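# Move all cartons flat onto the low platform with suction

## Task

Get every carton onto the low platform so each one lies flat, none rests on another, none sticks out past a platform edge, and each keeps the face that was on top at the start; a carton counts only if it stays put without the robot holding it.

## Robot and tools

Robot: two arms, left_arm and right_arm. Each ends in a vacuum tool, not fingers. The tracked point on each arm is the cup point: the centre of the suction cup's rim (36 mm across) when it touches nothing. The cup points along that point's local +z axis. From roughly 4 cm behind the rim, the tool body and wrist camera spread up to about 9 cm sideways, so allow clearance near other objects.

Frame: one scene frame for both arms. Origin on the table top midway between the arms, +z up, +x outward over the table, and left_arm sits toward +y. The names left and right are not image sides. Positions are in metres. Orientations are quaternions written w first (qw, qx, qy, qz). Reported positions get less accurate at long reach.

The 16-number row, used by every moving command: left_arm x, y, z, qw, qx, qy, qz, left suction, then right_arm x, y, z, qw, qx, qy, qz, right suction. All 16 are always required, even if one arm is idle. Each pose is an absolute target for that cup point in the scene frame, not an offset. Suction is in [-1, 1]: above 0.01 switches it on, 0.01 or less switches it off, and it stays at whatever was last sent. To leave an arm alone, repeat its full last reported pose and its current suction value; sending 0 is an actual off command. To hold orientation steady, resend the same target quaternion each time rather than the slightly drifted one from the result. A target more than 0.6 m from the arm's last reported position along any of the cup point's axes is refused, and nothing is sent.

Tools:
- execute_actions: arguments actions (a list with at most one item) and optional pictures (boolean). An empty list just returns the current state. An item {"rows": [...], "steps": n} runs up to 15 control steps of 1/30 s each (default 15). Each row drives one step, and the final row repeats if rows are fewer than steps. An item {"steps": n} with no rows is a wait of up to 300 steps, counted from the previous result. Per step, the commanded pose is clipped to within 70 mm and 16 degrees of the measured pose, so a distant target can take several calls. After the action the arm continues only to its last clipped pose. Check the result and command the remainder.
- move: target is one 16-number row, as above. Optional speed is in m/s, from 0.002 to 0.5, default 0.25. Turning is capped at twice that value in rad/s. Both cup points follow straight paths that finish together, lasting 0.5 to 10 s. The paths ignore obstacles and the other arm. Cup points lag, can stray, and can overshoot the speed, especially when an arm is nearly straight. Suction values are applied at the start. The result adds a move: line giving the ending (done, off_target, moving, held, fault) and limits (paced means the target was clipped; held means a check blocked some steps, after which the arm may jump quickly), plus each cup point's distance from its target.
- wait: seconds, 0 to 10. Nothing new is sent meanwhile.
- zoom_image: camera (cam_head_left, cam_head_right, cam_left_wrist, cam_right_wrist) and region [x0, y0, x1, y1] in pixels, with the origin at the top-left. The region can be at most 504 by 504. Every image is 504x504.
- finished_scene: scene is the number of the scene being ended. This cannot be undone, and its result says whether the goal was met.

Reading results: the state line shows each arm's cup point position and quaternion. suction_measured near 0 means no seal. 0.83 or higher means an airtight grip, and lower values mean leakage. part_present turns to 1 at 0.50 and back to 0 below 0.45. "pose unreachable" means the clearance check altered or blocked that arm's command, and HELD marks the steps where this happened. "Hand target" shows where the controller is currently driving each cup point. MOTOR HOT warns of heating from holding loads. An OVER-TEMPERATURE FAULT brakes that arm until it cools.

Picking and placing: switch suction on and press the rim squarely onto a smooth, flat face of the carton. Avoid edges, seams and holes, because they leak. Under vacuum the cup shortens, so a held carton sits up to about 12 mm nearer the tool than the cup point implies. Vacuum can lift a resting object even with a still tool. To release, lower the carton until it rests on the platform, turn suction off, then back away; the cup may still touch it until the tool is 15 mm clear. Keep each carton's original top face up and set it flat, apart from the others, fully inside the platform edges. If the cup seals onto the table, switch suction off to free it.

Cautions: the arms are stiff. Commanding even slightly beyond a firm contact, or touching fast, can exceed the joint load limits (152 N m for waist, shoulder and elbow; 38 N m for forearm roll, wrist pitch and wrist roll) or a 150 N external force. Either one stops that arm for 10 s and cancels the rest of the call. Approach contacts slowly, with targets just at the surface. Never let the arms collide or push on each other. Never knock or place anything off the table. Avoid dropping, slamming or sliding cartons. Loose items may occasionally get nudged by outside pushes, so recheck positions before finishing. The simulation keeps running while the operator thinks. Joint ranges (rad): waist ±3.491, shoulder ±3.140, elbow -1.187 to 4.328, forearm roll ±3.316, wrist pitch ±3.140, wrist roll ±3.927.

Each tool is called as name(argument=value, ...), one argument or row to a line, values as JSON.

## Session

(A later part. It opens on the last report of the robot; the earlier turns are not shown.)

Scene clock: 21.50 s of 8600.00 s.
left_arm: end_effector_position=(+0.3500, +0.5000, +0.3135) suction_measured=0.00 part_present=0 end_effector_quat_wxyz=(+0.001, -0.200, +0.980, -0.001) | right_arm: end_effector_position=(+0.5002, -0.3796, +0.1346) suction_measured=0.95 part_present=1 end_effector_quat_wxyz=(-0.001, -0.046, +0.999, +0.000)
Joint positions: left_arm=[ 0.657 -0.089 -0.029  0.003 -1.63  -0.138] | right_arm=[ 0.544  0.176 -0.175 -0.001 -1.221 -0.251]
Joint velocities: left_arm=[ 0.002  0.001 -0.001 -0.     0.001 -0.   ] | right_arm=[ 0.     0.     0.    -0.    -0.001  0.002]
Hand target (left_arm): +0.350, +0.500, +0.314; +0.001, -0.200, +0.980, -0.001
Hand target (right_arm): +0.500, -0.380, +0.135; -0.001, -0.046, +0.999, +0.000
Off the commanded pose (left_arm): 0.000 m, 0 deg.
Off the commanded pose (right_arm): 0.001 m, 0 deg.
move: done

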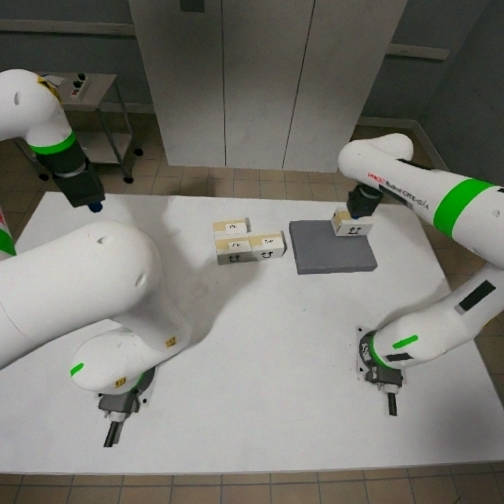

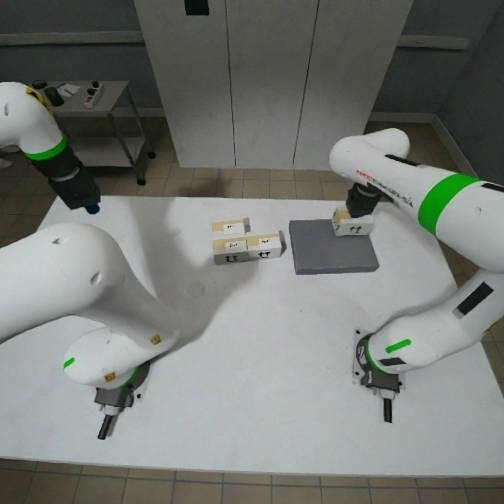

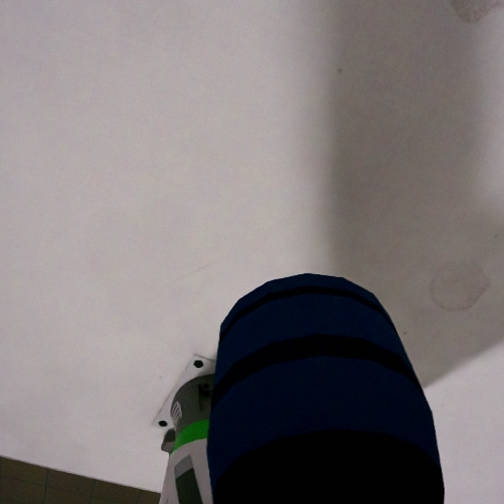

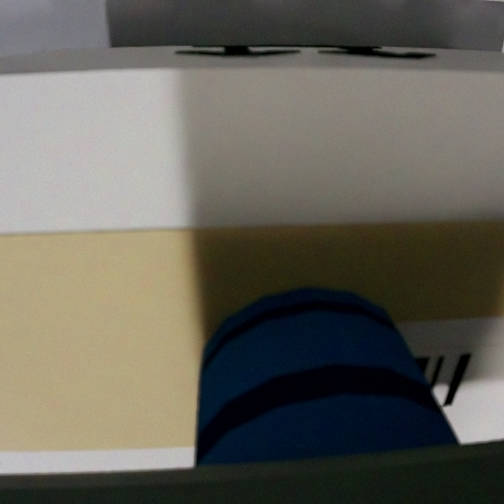

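move(
  target=[0.35,0.5,0.3135,0.001,-0.2,0.98,-0.001,0,0.5,-0.376,0.118,0,-0.046,0.999,0,1],
  speed=0.03,
)

execute_actions(
  actions=[
    {"rows":[[0.35,0.5,0.3135,0.001,-0.2,0.98,-0.001,0,0.5,-0.376,0.118,0,-0.046,0.999,0,0]],"steps":6},
  ],
)

move(
  target=[0.35,0.5,0.3135,0.001,-0.2,0.98,-0.001,0,0.5,-0.376,0.16,0,-0.046,0.999,0,0],
)

move(
  target=[0.35,0.5,0.3135,0.001,-0.2,0.98,-0.001,0,0.479,0.126,0.105,0,-0.09,0.996,0,0],
  speed=0.35,
)

move(
  target=[0.35,0.5,0.3135,0.001,-0.2,0.98,-0.001,0,0.479,0.126,0.075,0,-0.09,0.996,0,1],
  speed=0.04,
)

Scene clock: 25.80 s of 8600.00 s.
left_arm: end_effector_position=(+0.3500, +0.5000, +0.3135) suction_measured=0.00 part_present=0 end_effector_quat_wxyz=(+0.001, -0.200, +0.980, -0.001) | right_arm: end_effector_position=(+0.5000, -0.3760, +0.1180) suction_measured=0.95 part_present=1 end_effector_quat_wxyz=(+0.000, -0.046, +0.999, +0.000)
Joint positions: left_arm=[ 0.657 -0.089 -0.029  0.003 -1.63  -0.138] | right_arm=[ 0.552  0.19  -0.2   -0.    -1.181 -0.259]
Joint velocities: left_arm=[-0.    -0.001  0.001  0.     0.    -0.   ] | right_arm=[ 0.001  0.001 -0.002 -0.     0.002 -0.001]
Hand target (left_arm): +0.350, +0.500, +0.314; +0.001, -0.200, +0.980, -0.001
Hand target (right_arm): +0.500, -0.376, +0.118; +0.000, -0.046, +0.999, +0.000
Off the commanded pose (left_arm): 0.000 m, 0 deg.
Off the commanded pose (right_arm): 0.000 m, 0 deg.
After step 90, 0.47 s passed at rest.
move: done

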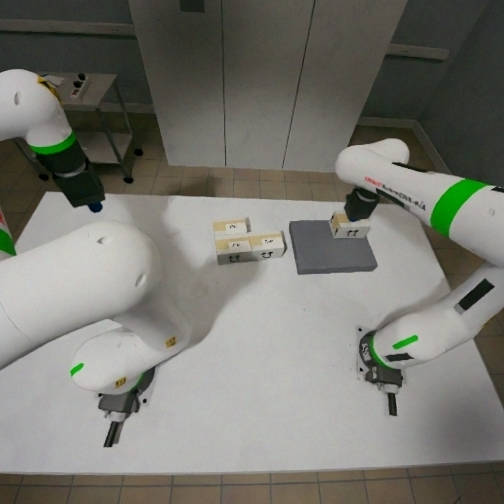

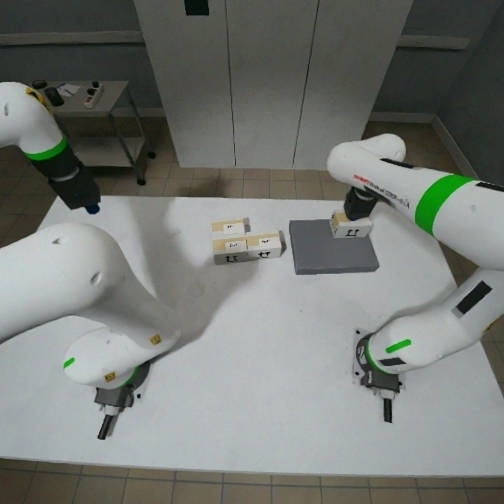

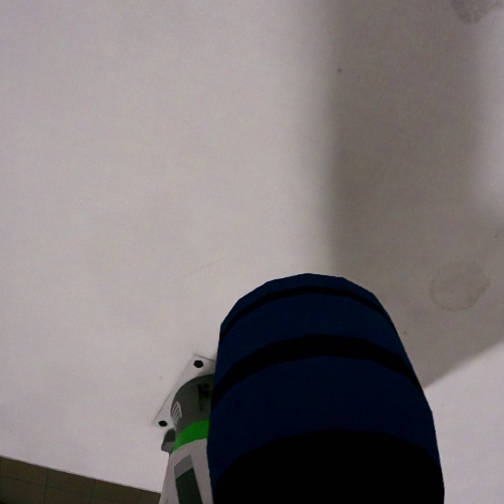

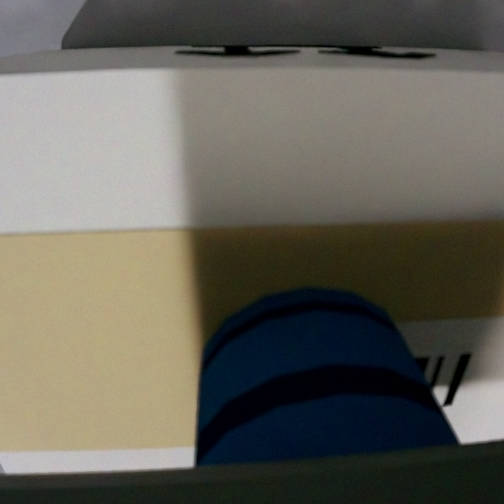

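Scene clock: 26.00 s of 8600.00 s.
left_arm: end_effector_position=(+0.3500, +0.5000, +0.3135) suction_measured=0.00 part_present=0 end_effector_quat_wxyz=(+0.001, -0.200, +0.980, -0.001) | right_arm: end_effector_position=(+0.5000, -0.3760, +0.1180) suction_measured=0.00 part_present=0 end_effector_quat_wxyz=(+0.000, -0.046, +0.999, -0.000)
Joint positions: left_arm=[ 0.657 -0.089 -0.029  0.003 -1.63  -0.138] | right_arm=[ 0.552  0.19  -0.2    0.    -1.18  -0.259]
Joint velocities: left_arm=[-0.001 -0.001 -0.     0.001 -0.    -0.   ] | right_arm=[-0.     0.001  0.    -0.001 -0.002 -0.   ]
Hand target (left_arm): +0.350, +0.500, +0.314; +0.001, -0.200, +0.980, -0.001
Hand target (right_arm): +0.500, -0.376, +0.118; -0.000, -0.046, +0.999, -0.000
Off the commanded pose (left_arm): 0.000 m, 0 deg.
Off the commanded pose (right_arm): 0.000 m, 0 deg.
Steps of this call (steps 1 to 6: all 6 steps of this action). Readings (end_effector_position | what the end effector reports):
1: left_arm (+0.3500, +0.5000, +0.3135) | right_arm (+0.5000, -0.3760, +0.1180) | left_arm suction_measured=0.00 part_present=0 | right_arm suction_measured=0.75 part_present=1
2: left_arm (+0.3500, +0.5000, +0.3135) | right_arm (+0.5000, -0.3760, +0.1180) | left_arm suction_measured=0.00 part_present=0 | right_arm suction_measured=0.29 part_present=0
4: left_arm (+0.3500, +0.5000, +0.3135) | right_arm (+0.5000, -0.3760, +0.1180) | left_arm suction_measured=0.00 part_present=0 | right_arm suction_measured=0.00 part_present=0
6: the state above

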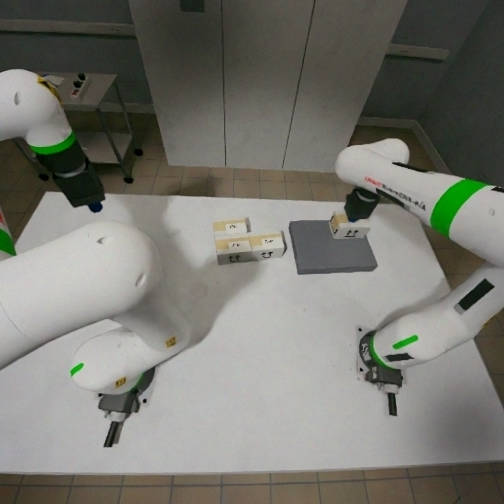

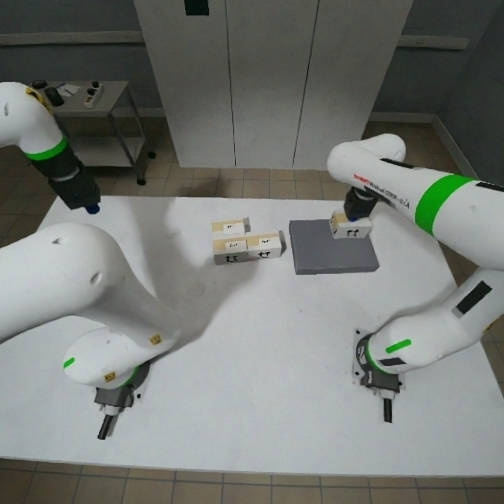

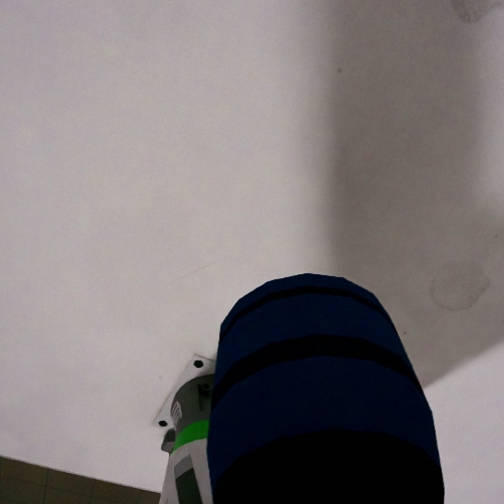

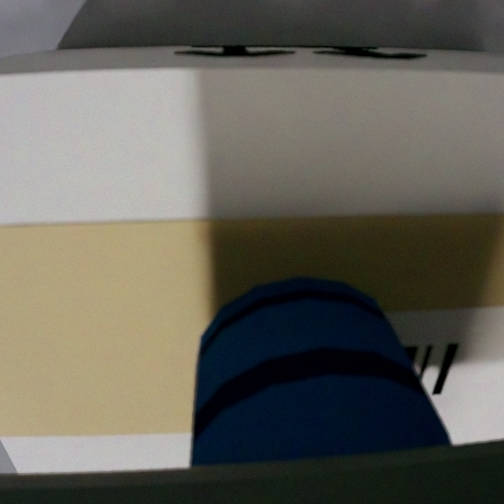

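Scene clock: 27.00 s of 8600.00 s.
left_arm: end_effector_position=(+0.3500, +0.5000, +0.3135) suction_measured=0.00 part_present=0 end_effector_quat_wxyz=(+0.001, -0.200, +0.980, -0.001) | right_arm: end_effector_position=(+0.4999, -0.3760, +0.1599) suction_measured=0.00 part_present=0 end_effector_quat_wxyz=(+0.000, -0.046, +0.999, -0.000)
Joint positions: left_arm=[ 0.657 -0.089 -0.029  0.003 -1.63  -0.138] | right_arm=[ 0.552  0.155 -0.138  0.    -1.278 -0.259]
Joint velocities: left_arm=[-0.001  0.     0.001 -0.     0.     0.   ] | right_arm=[ 0.002 -0.001  0.001  0.     0.    -0.001]
Hand target (left_arm): +0.350, +0.500, +0.314; +0.001, -0.200, +0.980, -0.001
Hand target (right_arm): +0.500, -0.376, +0.160; +0.000, -0.046, +0.999, -0.000
Off the commanded pose (left_arm): 0.000 m, 0 deg.
Off the commanded pose (right_arm): 0.000 m, 0 deg.
move: done

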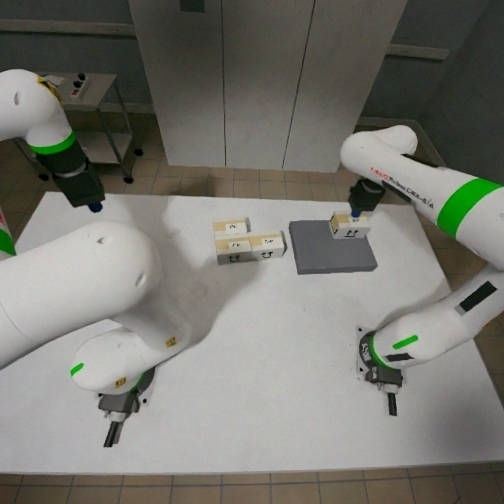

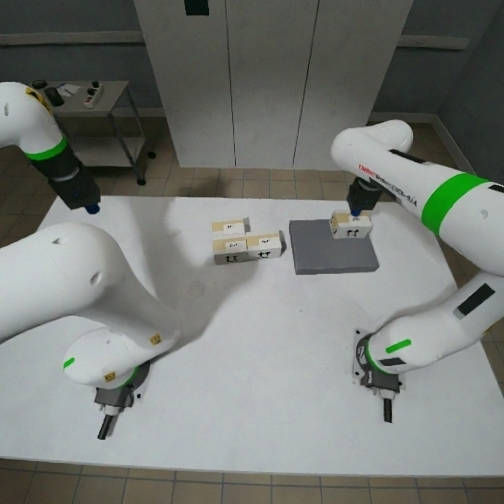

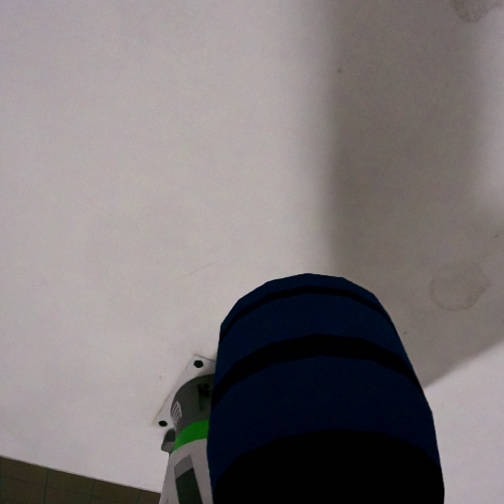

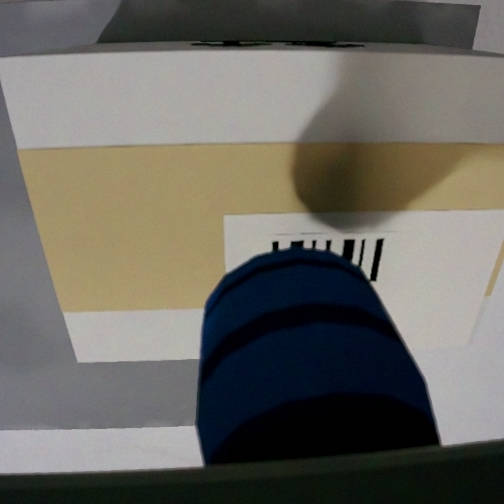

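Scene clock: 29.03 s of 8600.00 s.
left_arm: end_effector_position=(+0.3500, +0.5000, +0.3135) suction_measured=0.00 part_present=0 end_effector_quat_wxyz=(+0.001, -0.200, +0.980, -0.001) | right_arm: end_effector_position=(+0.4787, +0.1257, +0.1056) suction_measured=0.00 part_present=0 end_effector_quat_wxyz=(+0.001, -0.090, +0.996, +0.000)
Joint positions: left_arm=[ 0.657 -0.089 -0.029  0.003 -1.63  -0.138] | right_arm=[ 1.241  0.757  0.59   0.001 -1.402 -0.861]
Joint velocities: left_arm=[ 0.     0.001  0.    -0.     0.    -0.   ] | right_arm=[-0.     0.003  0.003  0.     0.     0.004]
Hand target (left_arm): +0.350, +0.500, +0.314; +0.001, -0.200, +0.980, -0.001
Hand target (right_arm): +0.479, +0.126, +0.106; +0.001, -0.090, +0.996, -0.000
Off the commanded pose (left_arm): 0.000 m, 0 deg.
Off the commanded pose (right_arm): 0.001 m, 0 deg.
move: done

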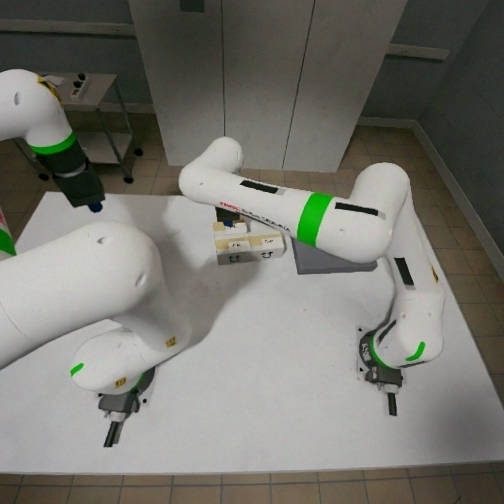

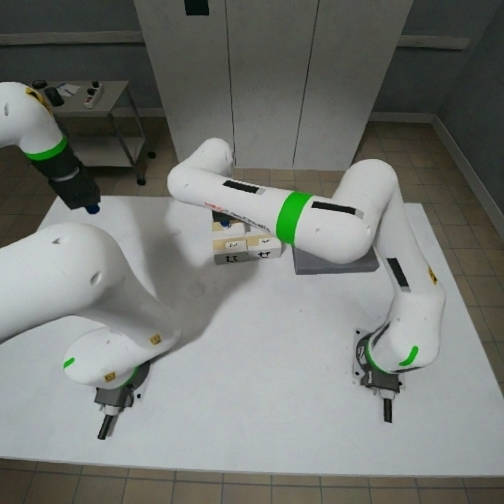

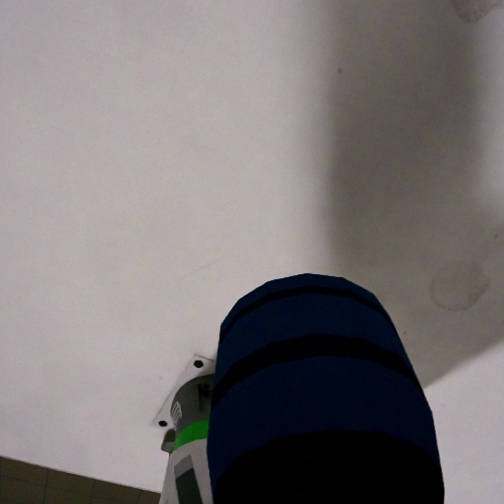

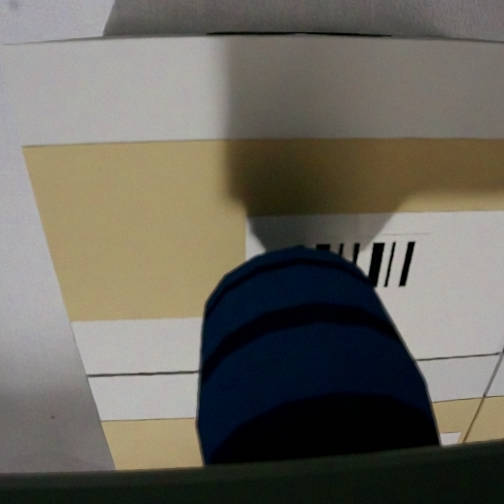

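Scene clock: 30.10 s of 8600.00 s.
left_arm: end_effector_position=(+0.3500, +0.5000, +0.3135) suction_measured=0.00 part_present=0 end_effector_quat_wxyz=(+0.001, -0.200, +0.980, -0.001) | right_arm: end_effector_position=(+0.4790, +0.1260, +0.0750) suction_measured=0.88 part_present=1 end_effector_quat_wxyz=(-0.000, -0.090, +0.996, +0.000)
Joint positions: left_arm=[ 0.657 -0.089 -0.029  0.003 -1.63  -0.138] | right_arm=[ 1.24   0.777  0.551 -0.    -1.345 -0.859]
Joint velocities: left_arm=[-0.    -0.001  0.     0.     0.    -0.   ] | right_arm=[ 0.002  0.     0.    -0.001 -0.002 -0.002]
Hand target (left_arm): +0.350, +0.500, +0.314; +0.001, -0.200, +0.980, -0.001
Hand target (right_arm): +0.479, +0.126, +0.075; -0.000, -0.090, +0.996, +0.000
Off the commanded pose (left_arm): 0.000 m, 0 deg.
Off the commanded pose (right_arm): 0.000 m, 0 deg.
move: done

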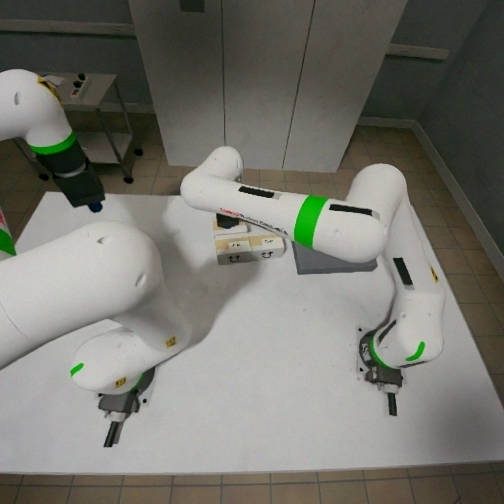

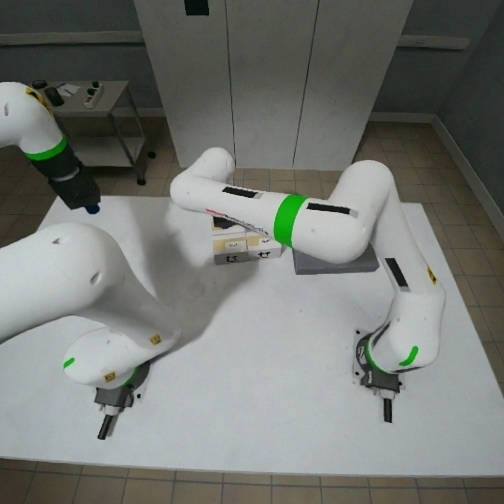

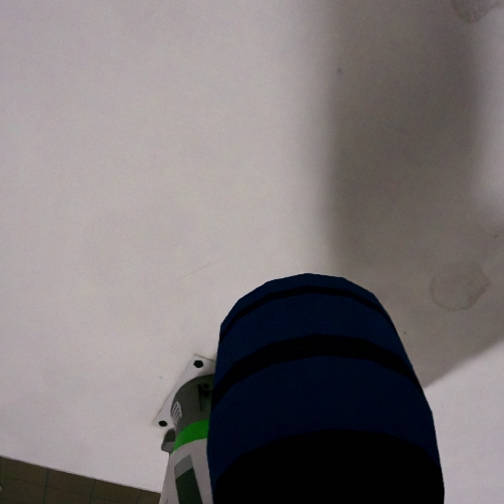

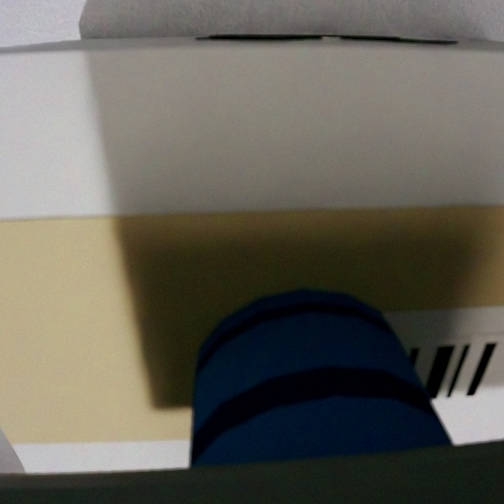

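move(
  target=[0.35,0.5,0.3135,0.001,-0.2,0.98,-0.001,0,0.482,0.126,0.185,0,-0.09,0.996,0,1],
  speed=0.2,
)

move(
  target=[0.35,0.5,0.3135,0.001,-0.2,0.98,-0.001,0,0.483,-0.222,0.15,0,-0.046,0.999,0,1],
  speed=0.3,
)

move(
  target=[0.35,0.5,0.3135,0.001,-0.2,0.98,-0.001,0,0.483,-0.222,0.1165,0,-0.046,0.999,0,1],
  speed=0.04,
)

execute_actions(
  actions=[
    {"rows":[[0.35,0.5,0.3135,0.001,-0.2,0.98,-0.001,0,0.483,-0.222,0.1165,0,-0.046,0.999,0,0]],"steps":6},
  ],
  pictures=false,
)

move(
  target=[0.35,0.5,0.3135,0.001,-0.2,0.98,-0.001,0,0.483,-0.222,0.19,0,-0.046,0.999,0,0],
)

move(
  target=[0.35,0.5,0.3135,0.001,-0.2,0.98,-0.001,0,0.408,-0.025,0.105,0,-0.09,0.996,0,0],
)

move(
  target=[0.35,0.5,0.3135,0.001,-0.2,0.98,-0.001,0,0.408,-0.025,0.075,0,-0.09,0.996,0,1],
  speed=0.04,
)

Scene clock: 35.43 s of 8600.00 s.
left_arm: end_effector_position=(+0.3500, +0.5000, +0.3135) suction_measured=0.00 part_present=0 end_effector_quat_wxyz=(+0.001, -0.200, +0.980, -0.001) | right_arm: end_effector_position=(+0.4819, +0.1258, +0.1850) suction_measured=0.95 part_present=1 end_effector_quat_wxyz=(+0.000, -0.090, +0.996, -0.000)
Joint positions: left_arm=[ 0.657 -0.089 -0.029  0.003 -1.63  -0.138] | right_arm=[ 1.237  0.746  0.757  0.    -1.582 -0.856]
Joint velocities: left_arm=[-0.    -0.    -0.001  0.001  0.     0.   ] | right_arm=[ 0.001  0.001  0.003 -0.    -0.003  0.002]
Hand target (left_arm): +0.350, +0.500, +0.314; +0.001, -0.200, +0.980, -0.001
Hand target (right_arm): +0.482, +0.126, +0.185; +0.000, -0.090, +0.996, -0.000
Off the commanded pose (left_arm): 0.000 m, 0 deg.
Off the commanded pose (right_arm): 0.000 m, 0 deg.
After step 90, 1.37 s passed at rest.
move: done

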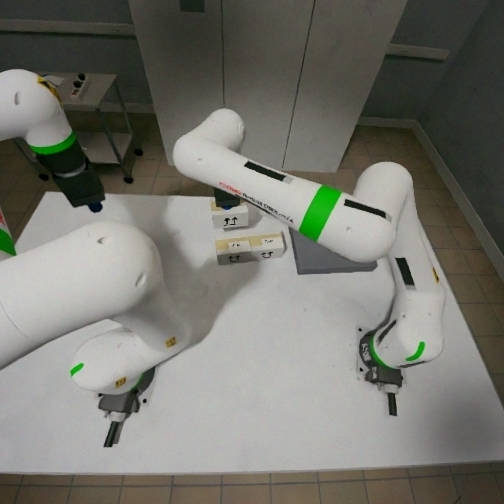

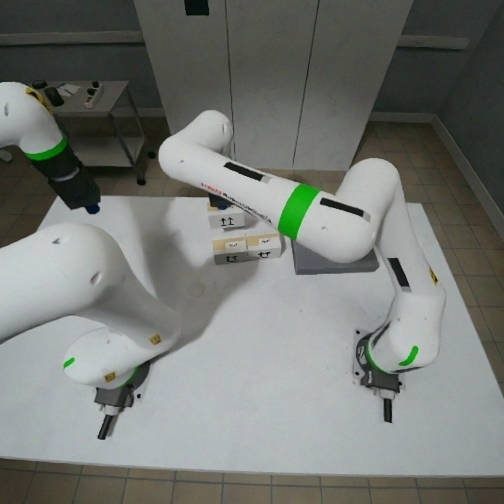

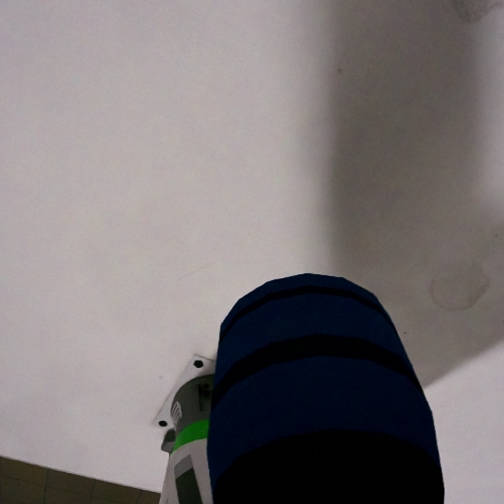

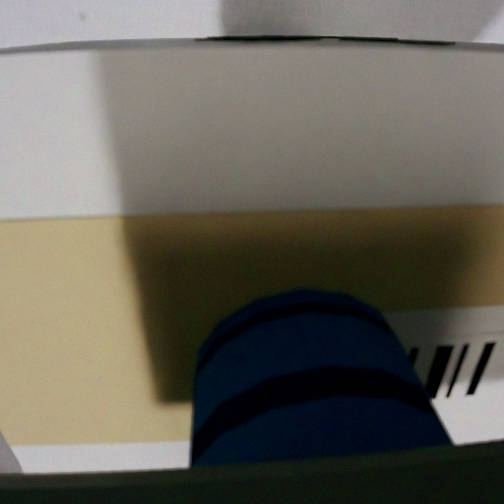

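Scene clock: 37.10 s of 8600.00 s.
left_arm: end_effector_position=(+0.3500, +0.5000, +0.3135) suction_measured=0.00 part_present=0 end_effector_quat_wxyz=(+0.001, -0.200, +0.980, -0.001) | right_arm: end_effector_position=(+0.4833, -0.2218, +0.1495) suction_measured=0.95 part_present=1 end_effector_quat_wxyz=(-0.001, -0.046, +0.999, -0.000)
Joint positions: left_arm=[ 0.657 -0.089 -0.029  0.003 -1.63  -0.138] | right_arm=[ 0.848  0.213 -0.095 -0.    -1.264 -0.554]
Joint velocities: left_arm=[-0.  0. -0. -0. -0. -0.] | right_arm=[-0.002 -0.    -0.001 -0.001  0.001  0.   ]
Hand target (left_arm): +0.350, +0.500, +0.314; +0.001, -0.200, +0.980, -0.001
Hand target (right_arm): +0.483, -0.222, +0.149; -0.001, -0.046, +0.999, -0.000
Off the commanded pose (left_arm): 0.000 m, 0 deg.
Off the commanded pose (right_arm): 0.001 m, 0 deg.
move: done

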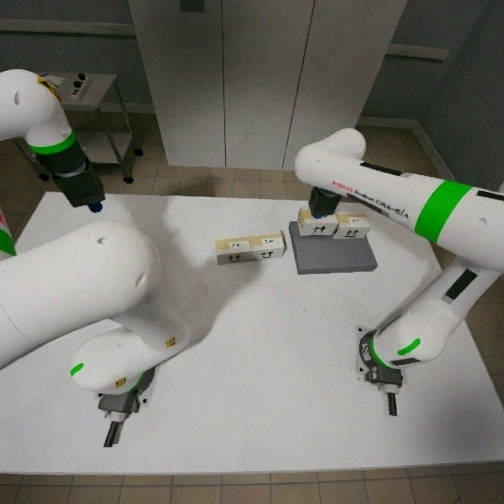

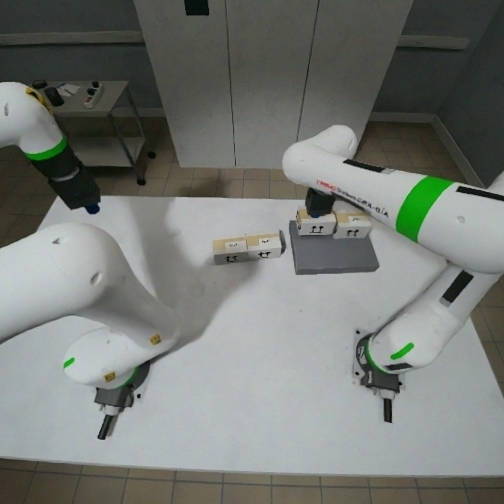

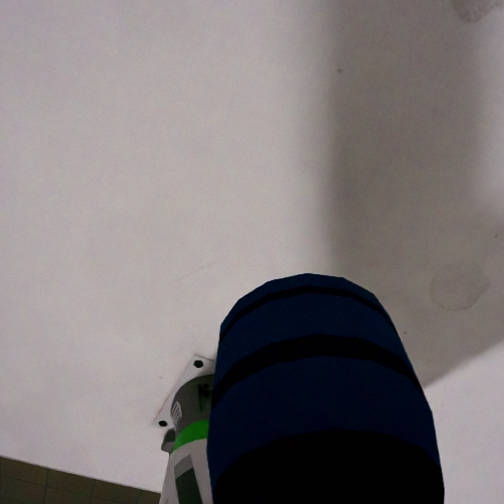

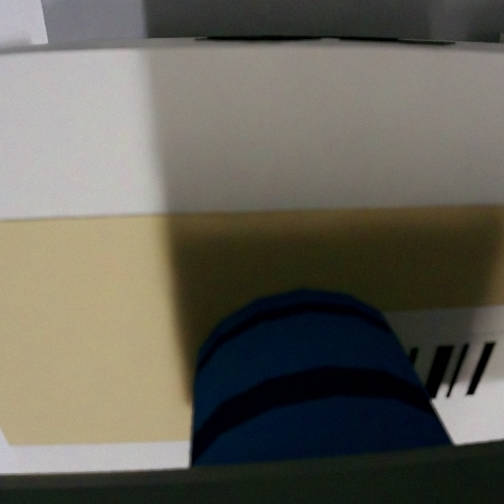

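Scene clock: 38.23 s of 8600.00 s.
left_arm: end_effector_position=(+0.3500, +0.5000, +0.3135) suction_measured=0.00 part_present=0 end_effector_quat_wxyz=(+0.001, -0.200, +0.980, -0.001) | right_arm: end_effector_position=(+0.4830, -0.2219, +0.1165) suction_measured=0.95 part_present=1 end_effector_quat_wxyz=(-0.000, -0.046, +0.999, +0.000)
Joint positions: left_arm=[ 0.657 -0.089 -0.029  0.003 -1.63  -0.138] | right_arm=[ 0.848  0.239 -0.144 -0.    -1.187 -0.555]
Joint velocities: left_arm=[ 0.     0.001 -0.     0.     0.    -0.   ] | right_arm=[ 0.     0.    -0.001 -0.001 -0.     0.   ]
Hand target (left_arm): +0.350, +0.500, +0.314; +0.001, -0.200, +0.980, -0.001
Hand target (right_arm): +0.483, -0.222, +0.117; -0.000, -0.046, +0.999, +0.000
Off the commanded pose (left_arm): 0.000 m, 0 deg.
Off the commanded pose (right_arm): 0.000 m, 0 deg.
move: done

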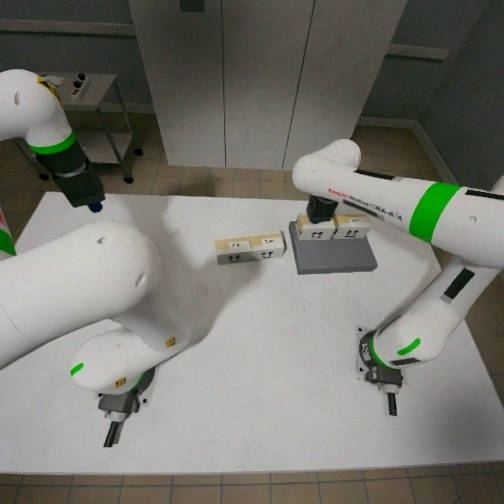

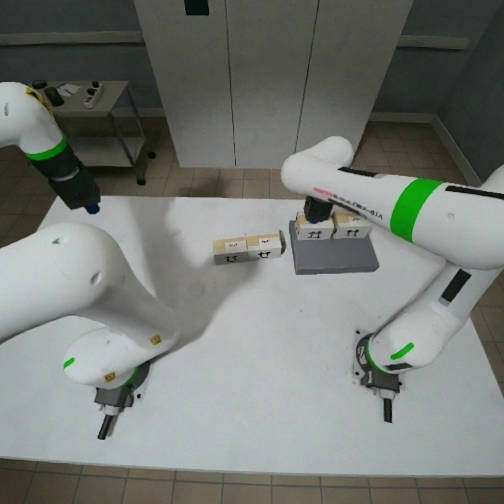

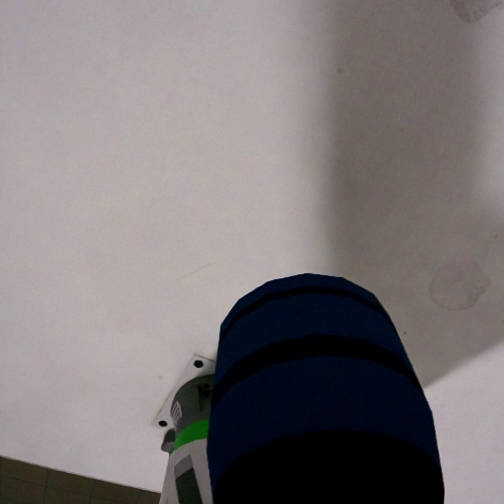

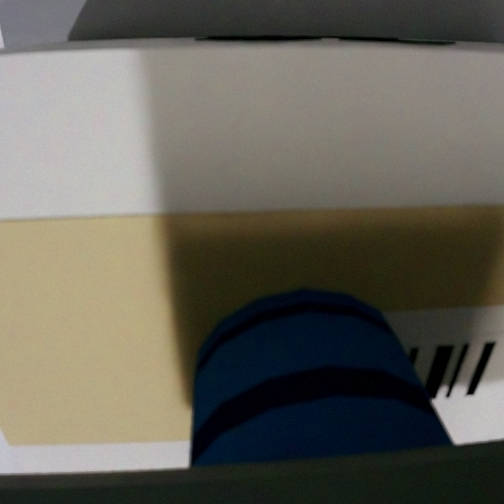

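Scene clock: 38.43 s of 8600.00 s.
left_arm: end_effector_position=(+0.3500, +0.5000, +0.3135) suction_measured=0.00 part_present=0 end_effector_quat_wxyz=(+0.001, -0.200, +0.980, -0.001) | right_arm: end_effector_position=(+0.4831, -0.2220, +0.1166) suction_measured=0.00 part_present=0 end_effector_quat_wxyz=(+0.000, -0.046, +0.999, -0.000)
Joint positions: left_arm=[ 0.657 -0.089 -0.029  0.003 -1.63  -0.138] | right_arm=[ 0.848  0.239 -0.145  0.    -1.187 -0.555]
Joint velocities: left_arm=[ 0.    -0.    -0.001 -0.002  0.    -0.001] | right_arm=[ 0.001 -0.    -0.002 -0.001  0.002 -0.001]
Hand target (left_arm): +0.350, +0.500, +0.314; +0.001, -0.200, +0.980, -0.001
Hand target (right_arm): +0.483, -0.222, +0.116; -0.000, -0.046, +0.999, -0.000
Off the commanded pose (left_arm): 0.000 m, 0 deg.
Off the commanded pose (right_arm): 0.000 m, 0 deg.
Steps of this call (steps 1 to 6: all 6 steps of this action). Readings (end_effector_position | what the end effector reports):
1: left_arm (+0.3500, +0.5000, +0.3135) | right_arm (+0.4830, -0.2219, +0.1165) | left_arm suction_measured=0.00 part_present=0 | right_arm suction_measured=0.75 part_present=1
2: left_arm (+0.3500, +0.5000, +0.3135) | right_arm (+0.4830, -0.2220, +0.1165) | left_arm suction_measured=0.00 part_present=0 | right_arm suction_measured=0.29 part_present=0
4: left_arm (+0.3500, +0.5000, +0.3135) | right_arm (+0.4831, -0.2220, +0.1166) | left_arm suction_measured=0.00 part_present=0 | right_arm suction_measured=0.00 part_present=0
6: the state above

Scene clock: 39.47 s of 8600.00 s.
left_arm: end_effector_position=(+0.3500, +0.5000, +0.3135) suction_measured=0.00 part_present=0 end_effector_quat_wxyz=(+0.001, -0.200, +0.980, -0.001) | right_arm: end_effector_position=(+0.4829, -0.2221, +0.1899) suction_measured=0.00 part_present=0 end_effector_quat_wxyz=(+0.000, -0.046, +0.999, -0.000)
Joint positions: left_arm=[ 0.657 -0.089 -0.029  0.003 -1.63  -0.138] | right_arm=[ 0.848  0.185 -0.03   0.    -1.355 -0.556]
Joint velocities: left_arm=[ 0.001  0.    -0.001 -0.     0.    -0.   ] | right_arm=[-0.    -0.     0.001 -0.001  0.    -0.001]
Hand target (left_arm): +0.350, +0.500, +0.314; +0.001, -0.200, +0.980, -0.001
Hand target (right_arm): +0.483, -0.222, +0.190; +0.000, -0.046, +0.999, -0.000
Off the commanded pose (left_arm): 0.000 m, 0 deg.
Off the commanded pose (right_arm): 0.000 m, 0 deg.
move: done

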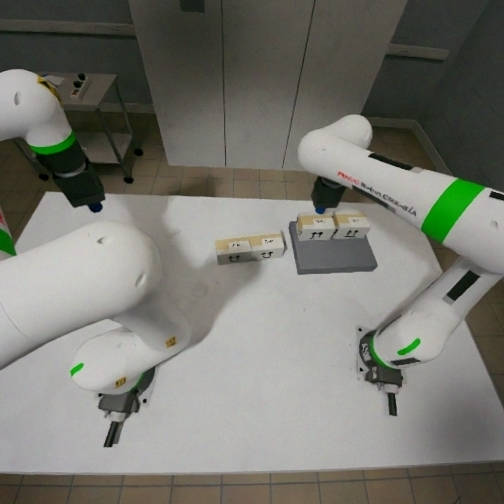

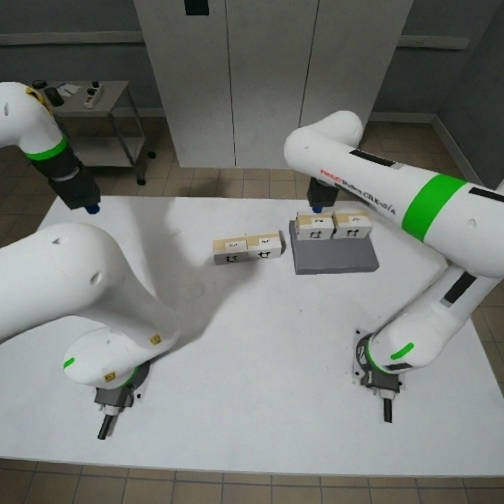

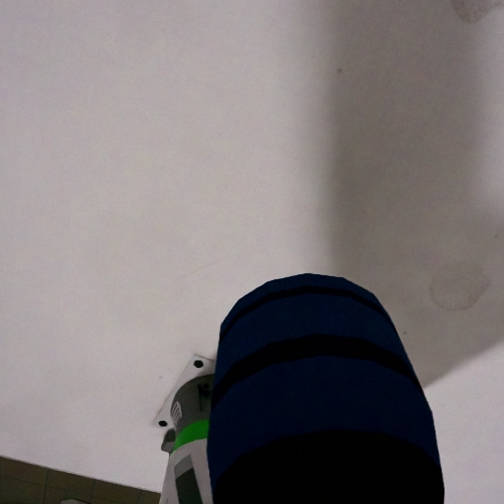

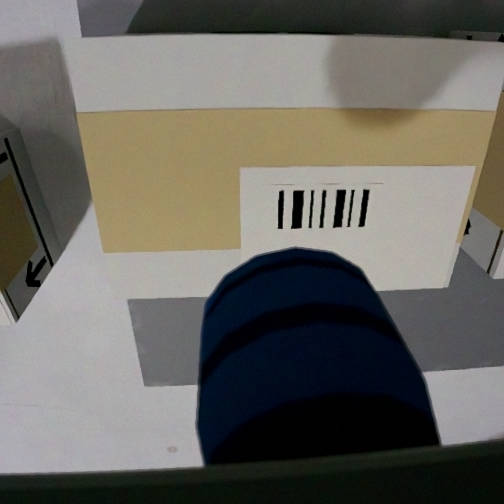

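Scene clock: 40.83 s of 8600.00 s.
left_arm: end_effector_position=(+0.3500, +0.5000, +0.3135) suction_measured=0.00 part_present=0 end_effector_quat_wxyz=(+0.001, -0.200, +0.980, -0.001) | right_arm: end_effector_position=(+0.4081, -0.0252, +0.1052) suction_measured=0.00 part_present=0 end_effector_quat_wxyz=(+0.000, -0.090, +0.996, +0.000)
Joint positions: left_arm=[ 0.657 -0.089 -0.029  0.003 -1.63  -0.138] | right_arm=[ 1.212  0.358 -0.018  0.001 -1.194 -0.831]
Joint velocities: left_arm=[ 0.     0.001  0.001 -0.    -0.    -0.   ] | right_arm=[-0.     0.001  0.001 -0.     0.002  0.   ]
Hand target (left_arm): +0.350, +0.500, +0.314; +0.001, -0.200, +0.980, -0.001
Hand target (right_arm): +0.408, -0.025, +0.105; +0.000, -0.090, +0.996, +0.000
Off the commanded pose (left_arm): 0.000 m, 0 deg.
Off the commanded pose (right_arm): 0.000 m, 0 deg.
move: done

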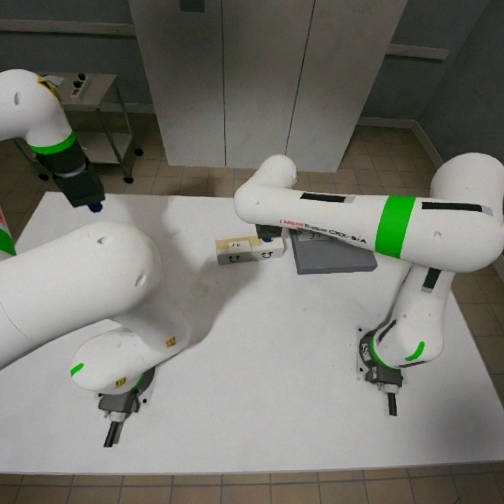

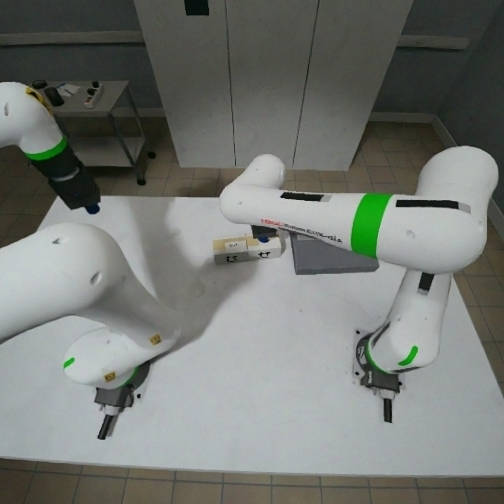

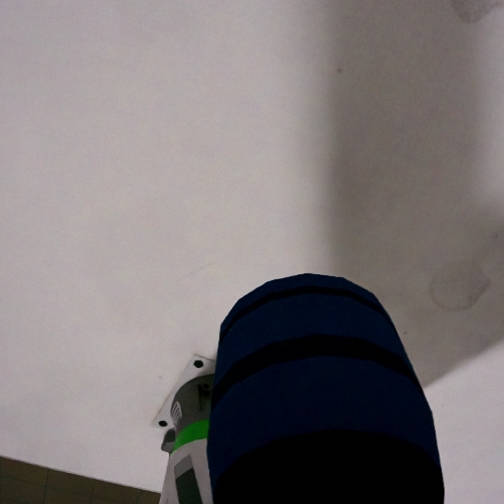

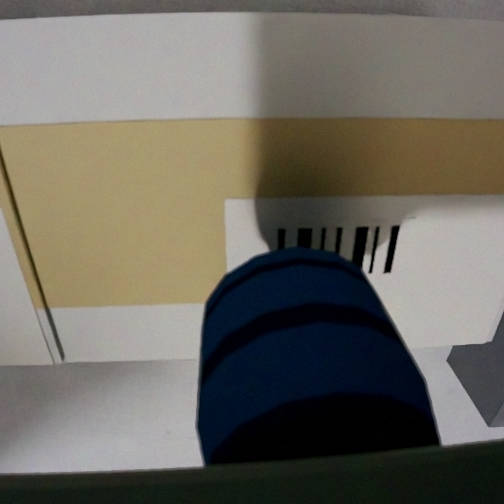

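Scene clock: 41.87 s of 8600.00 s.
left_arm: end_effector_position=(+0.3500, +0.5000, +0.3135) suction_measured=0.00 part_present=0 end_effector_quat_wxyz=(+0.001, -0.200, +0.980, -0.001) | right_arm: end_effector_position=(+0.4080, -0.0249, +0.0751) suction_measured=0.84 part_present=1 end_effector_quat_wxyz=(-0.000, -0.090, +0.996, +0.000)
Joint positions: left_arm=[ 0.657 -0.089 -0.029  0.003 -1.63  -0.138] | right_arm=[ 1.212  0.388 -0.052 -0.    -1.13  -0.831]
Joint velocities: left_arm=[-0.001  0.001 -0.    -0.    -0.     0.   ] | right_arm=[ 0.     0.002 -0.004 -0.     0.    -0.   ]
Hand target (left_arm): +0.350, +0.500, +0.314; +0.001, -0.200, +0.980, -0.001
Hand target (right_arm): +0.408, -0.025, +0.075; -0.000, -0.090, +0.996, +0.000
Off the commanded pose (left_arm): 0.000 m, 0 deg.
Off the commanded pose (right_arm): 0.000 m, 0 deg.
move: done

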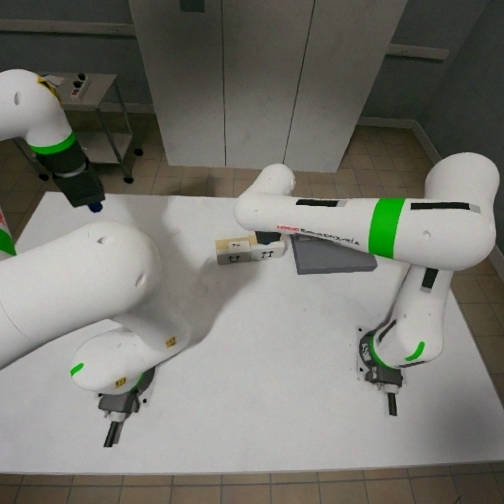

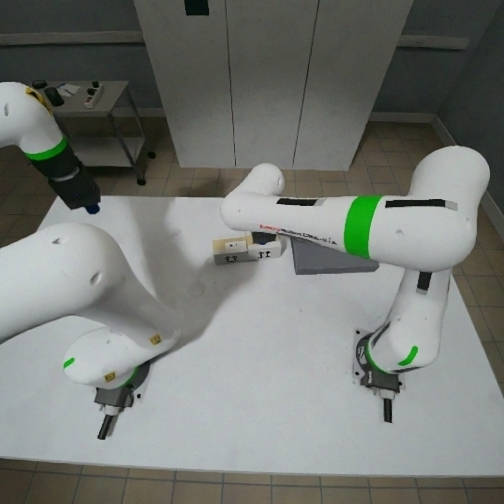

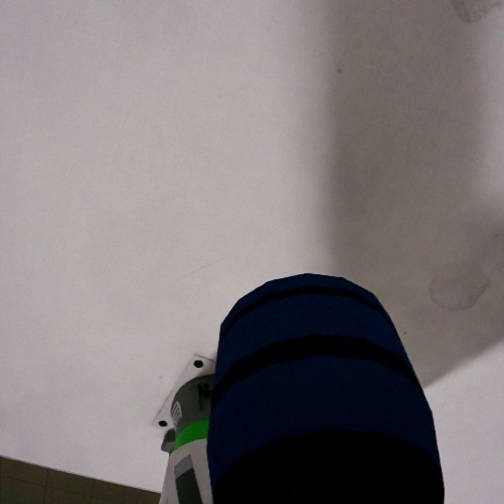

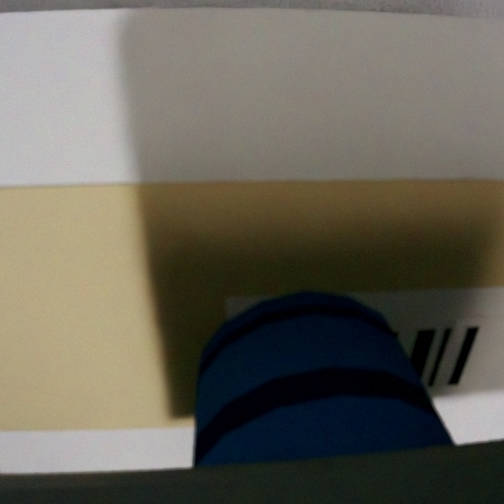

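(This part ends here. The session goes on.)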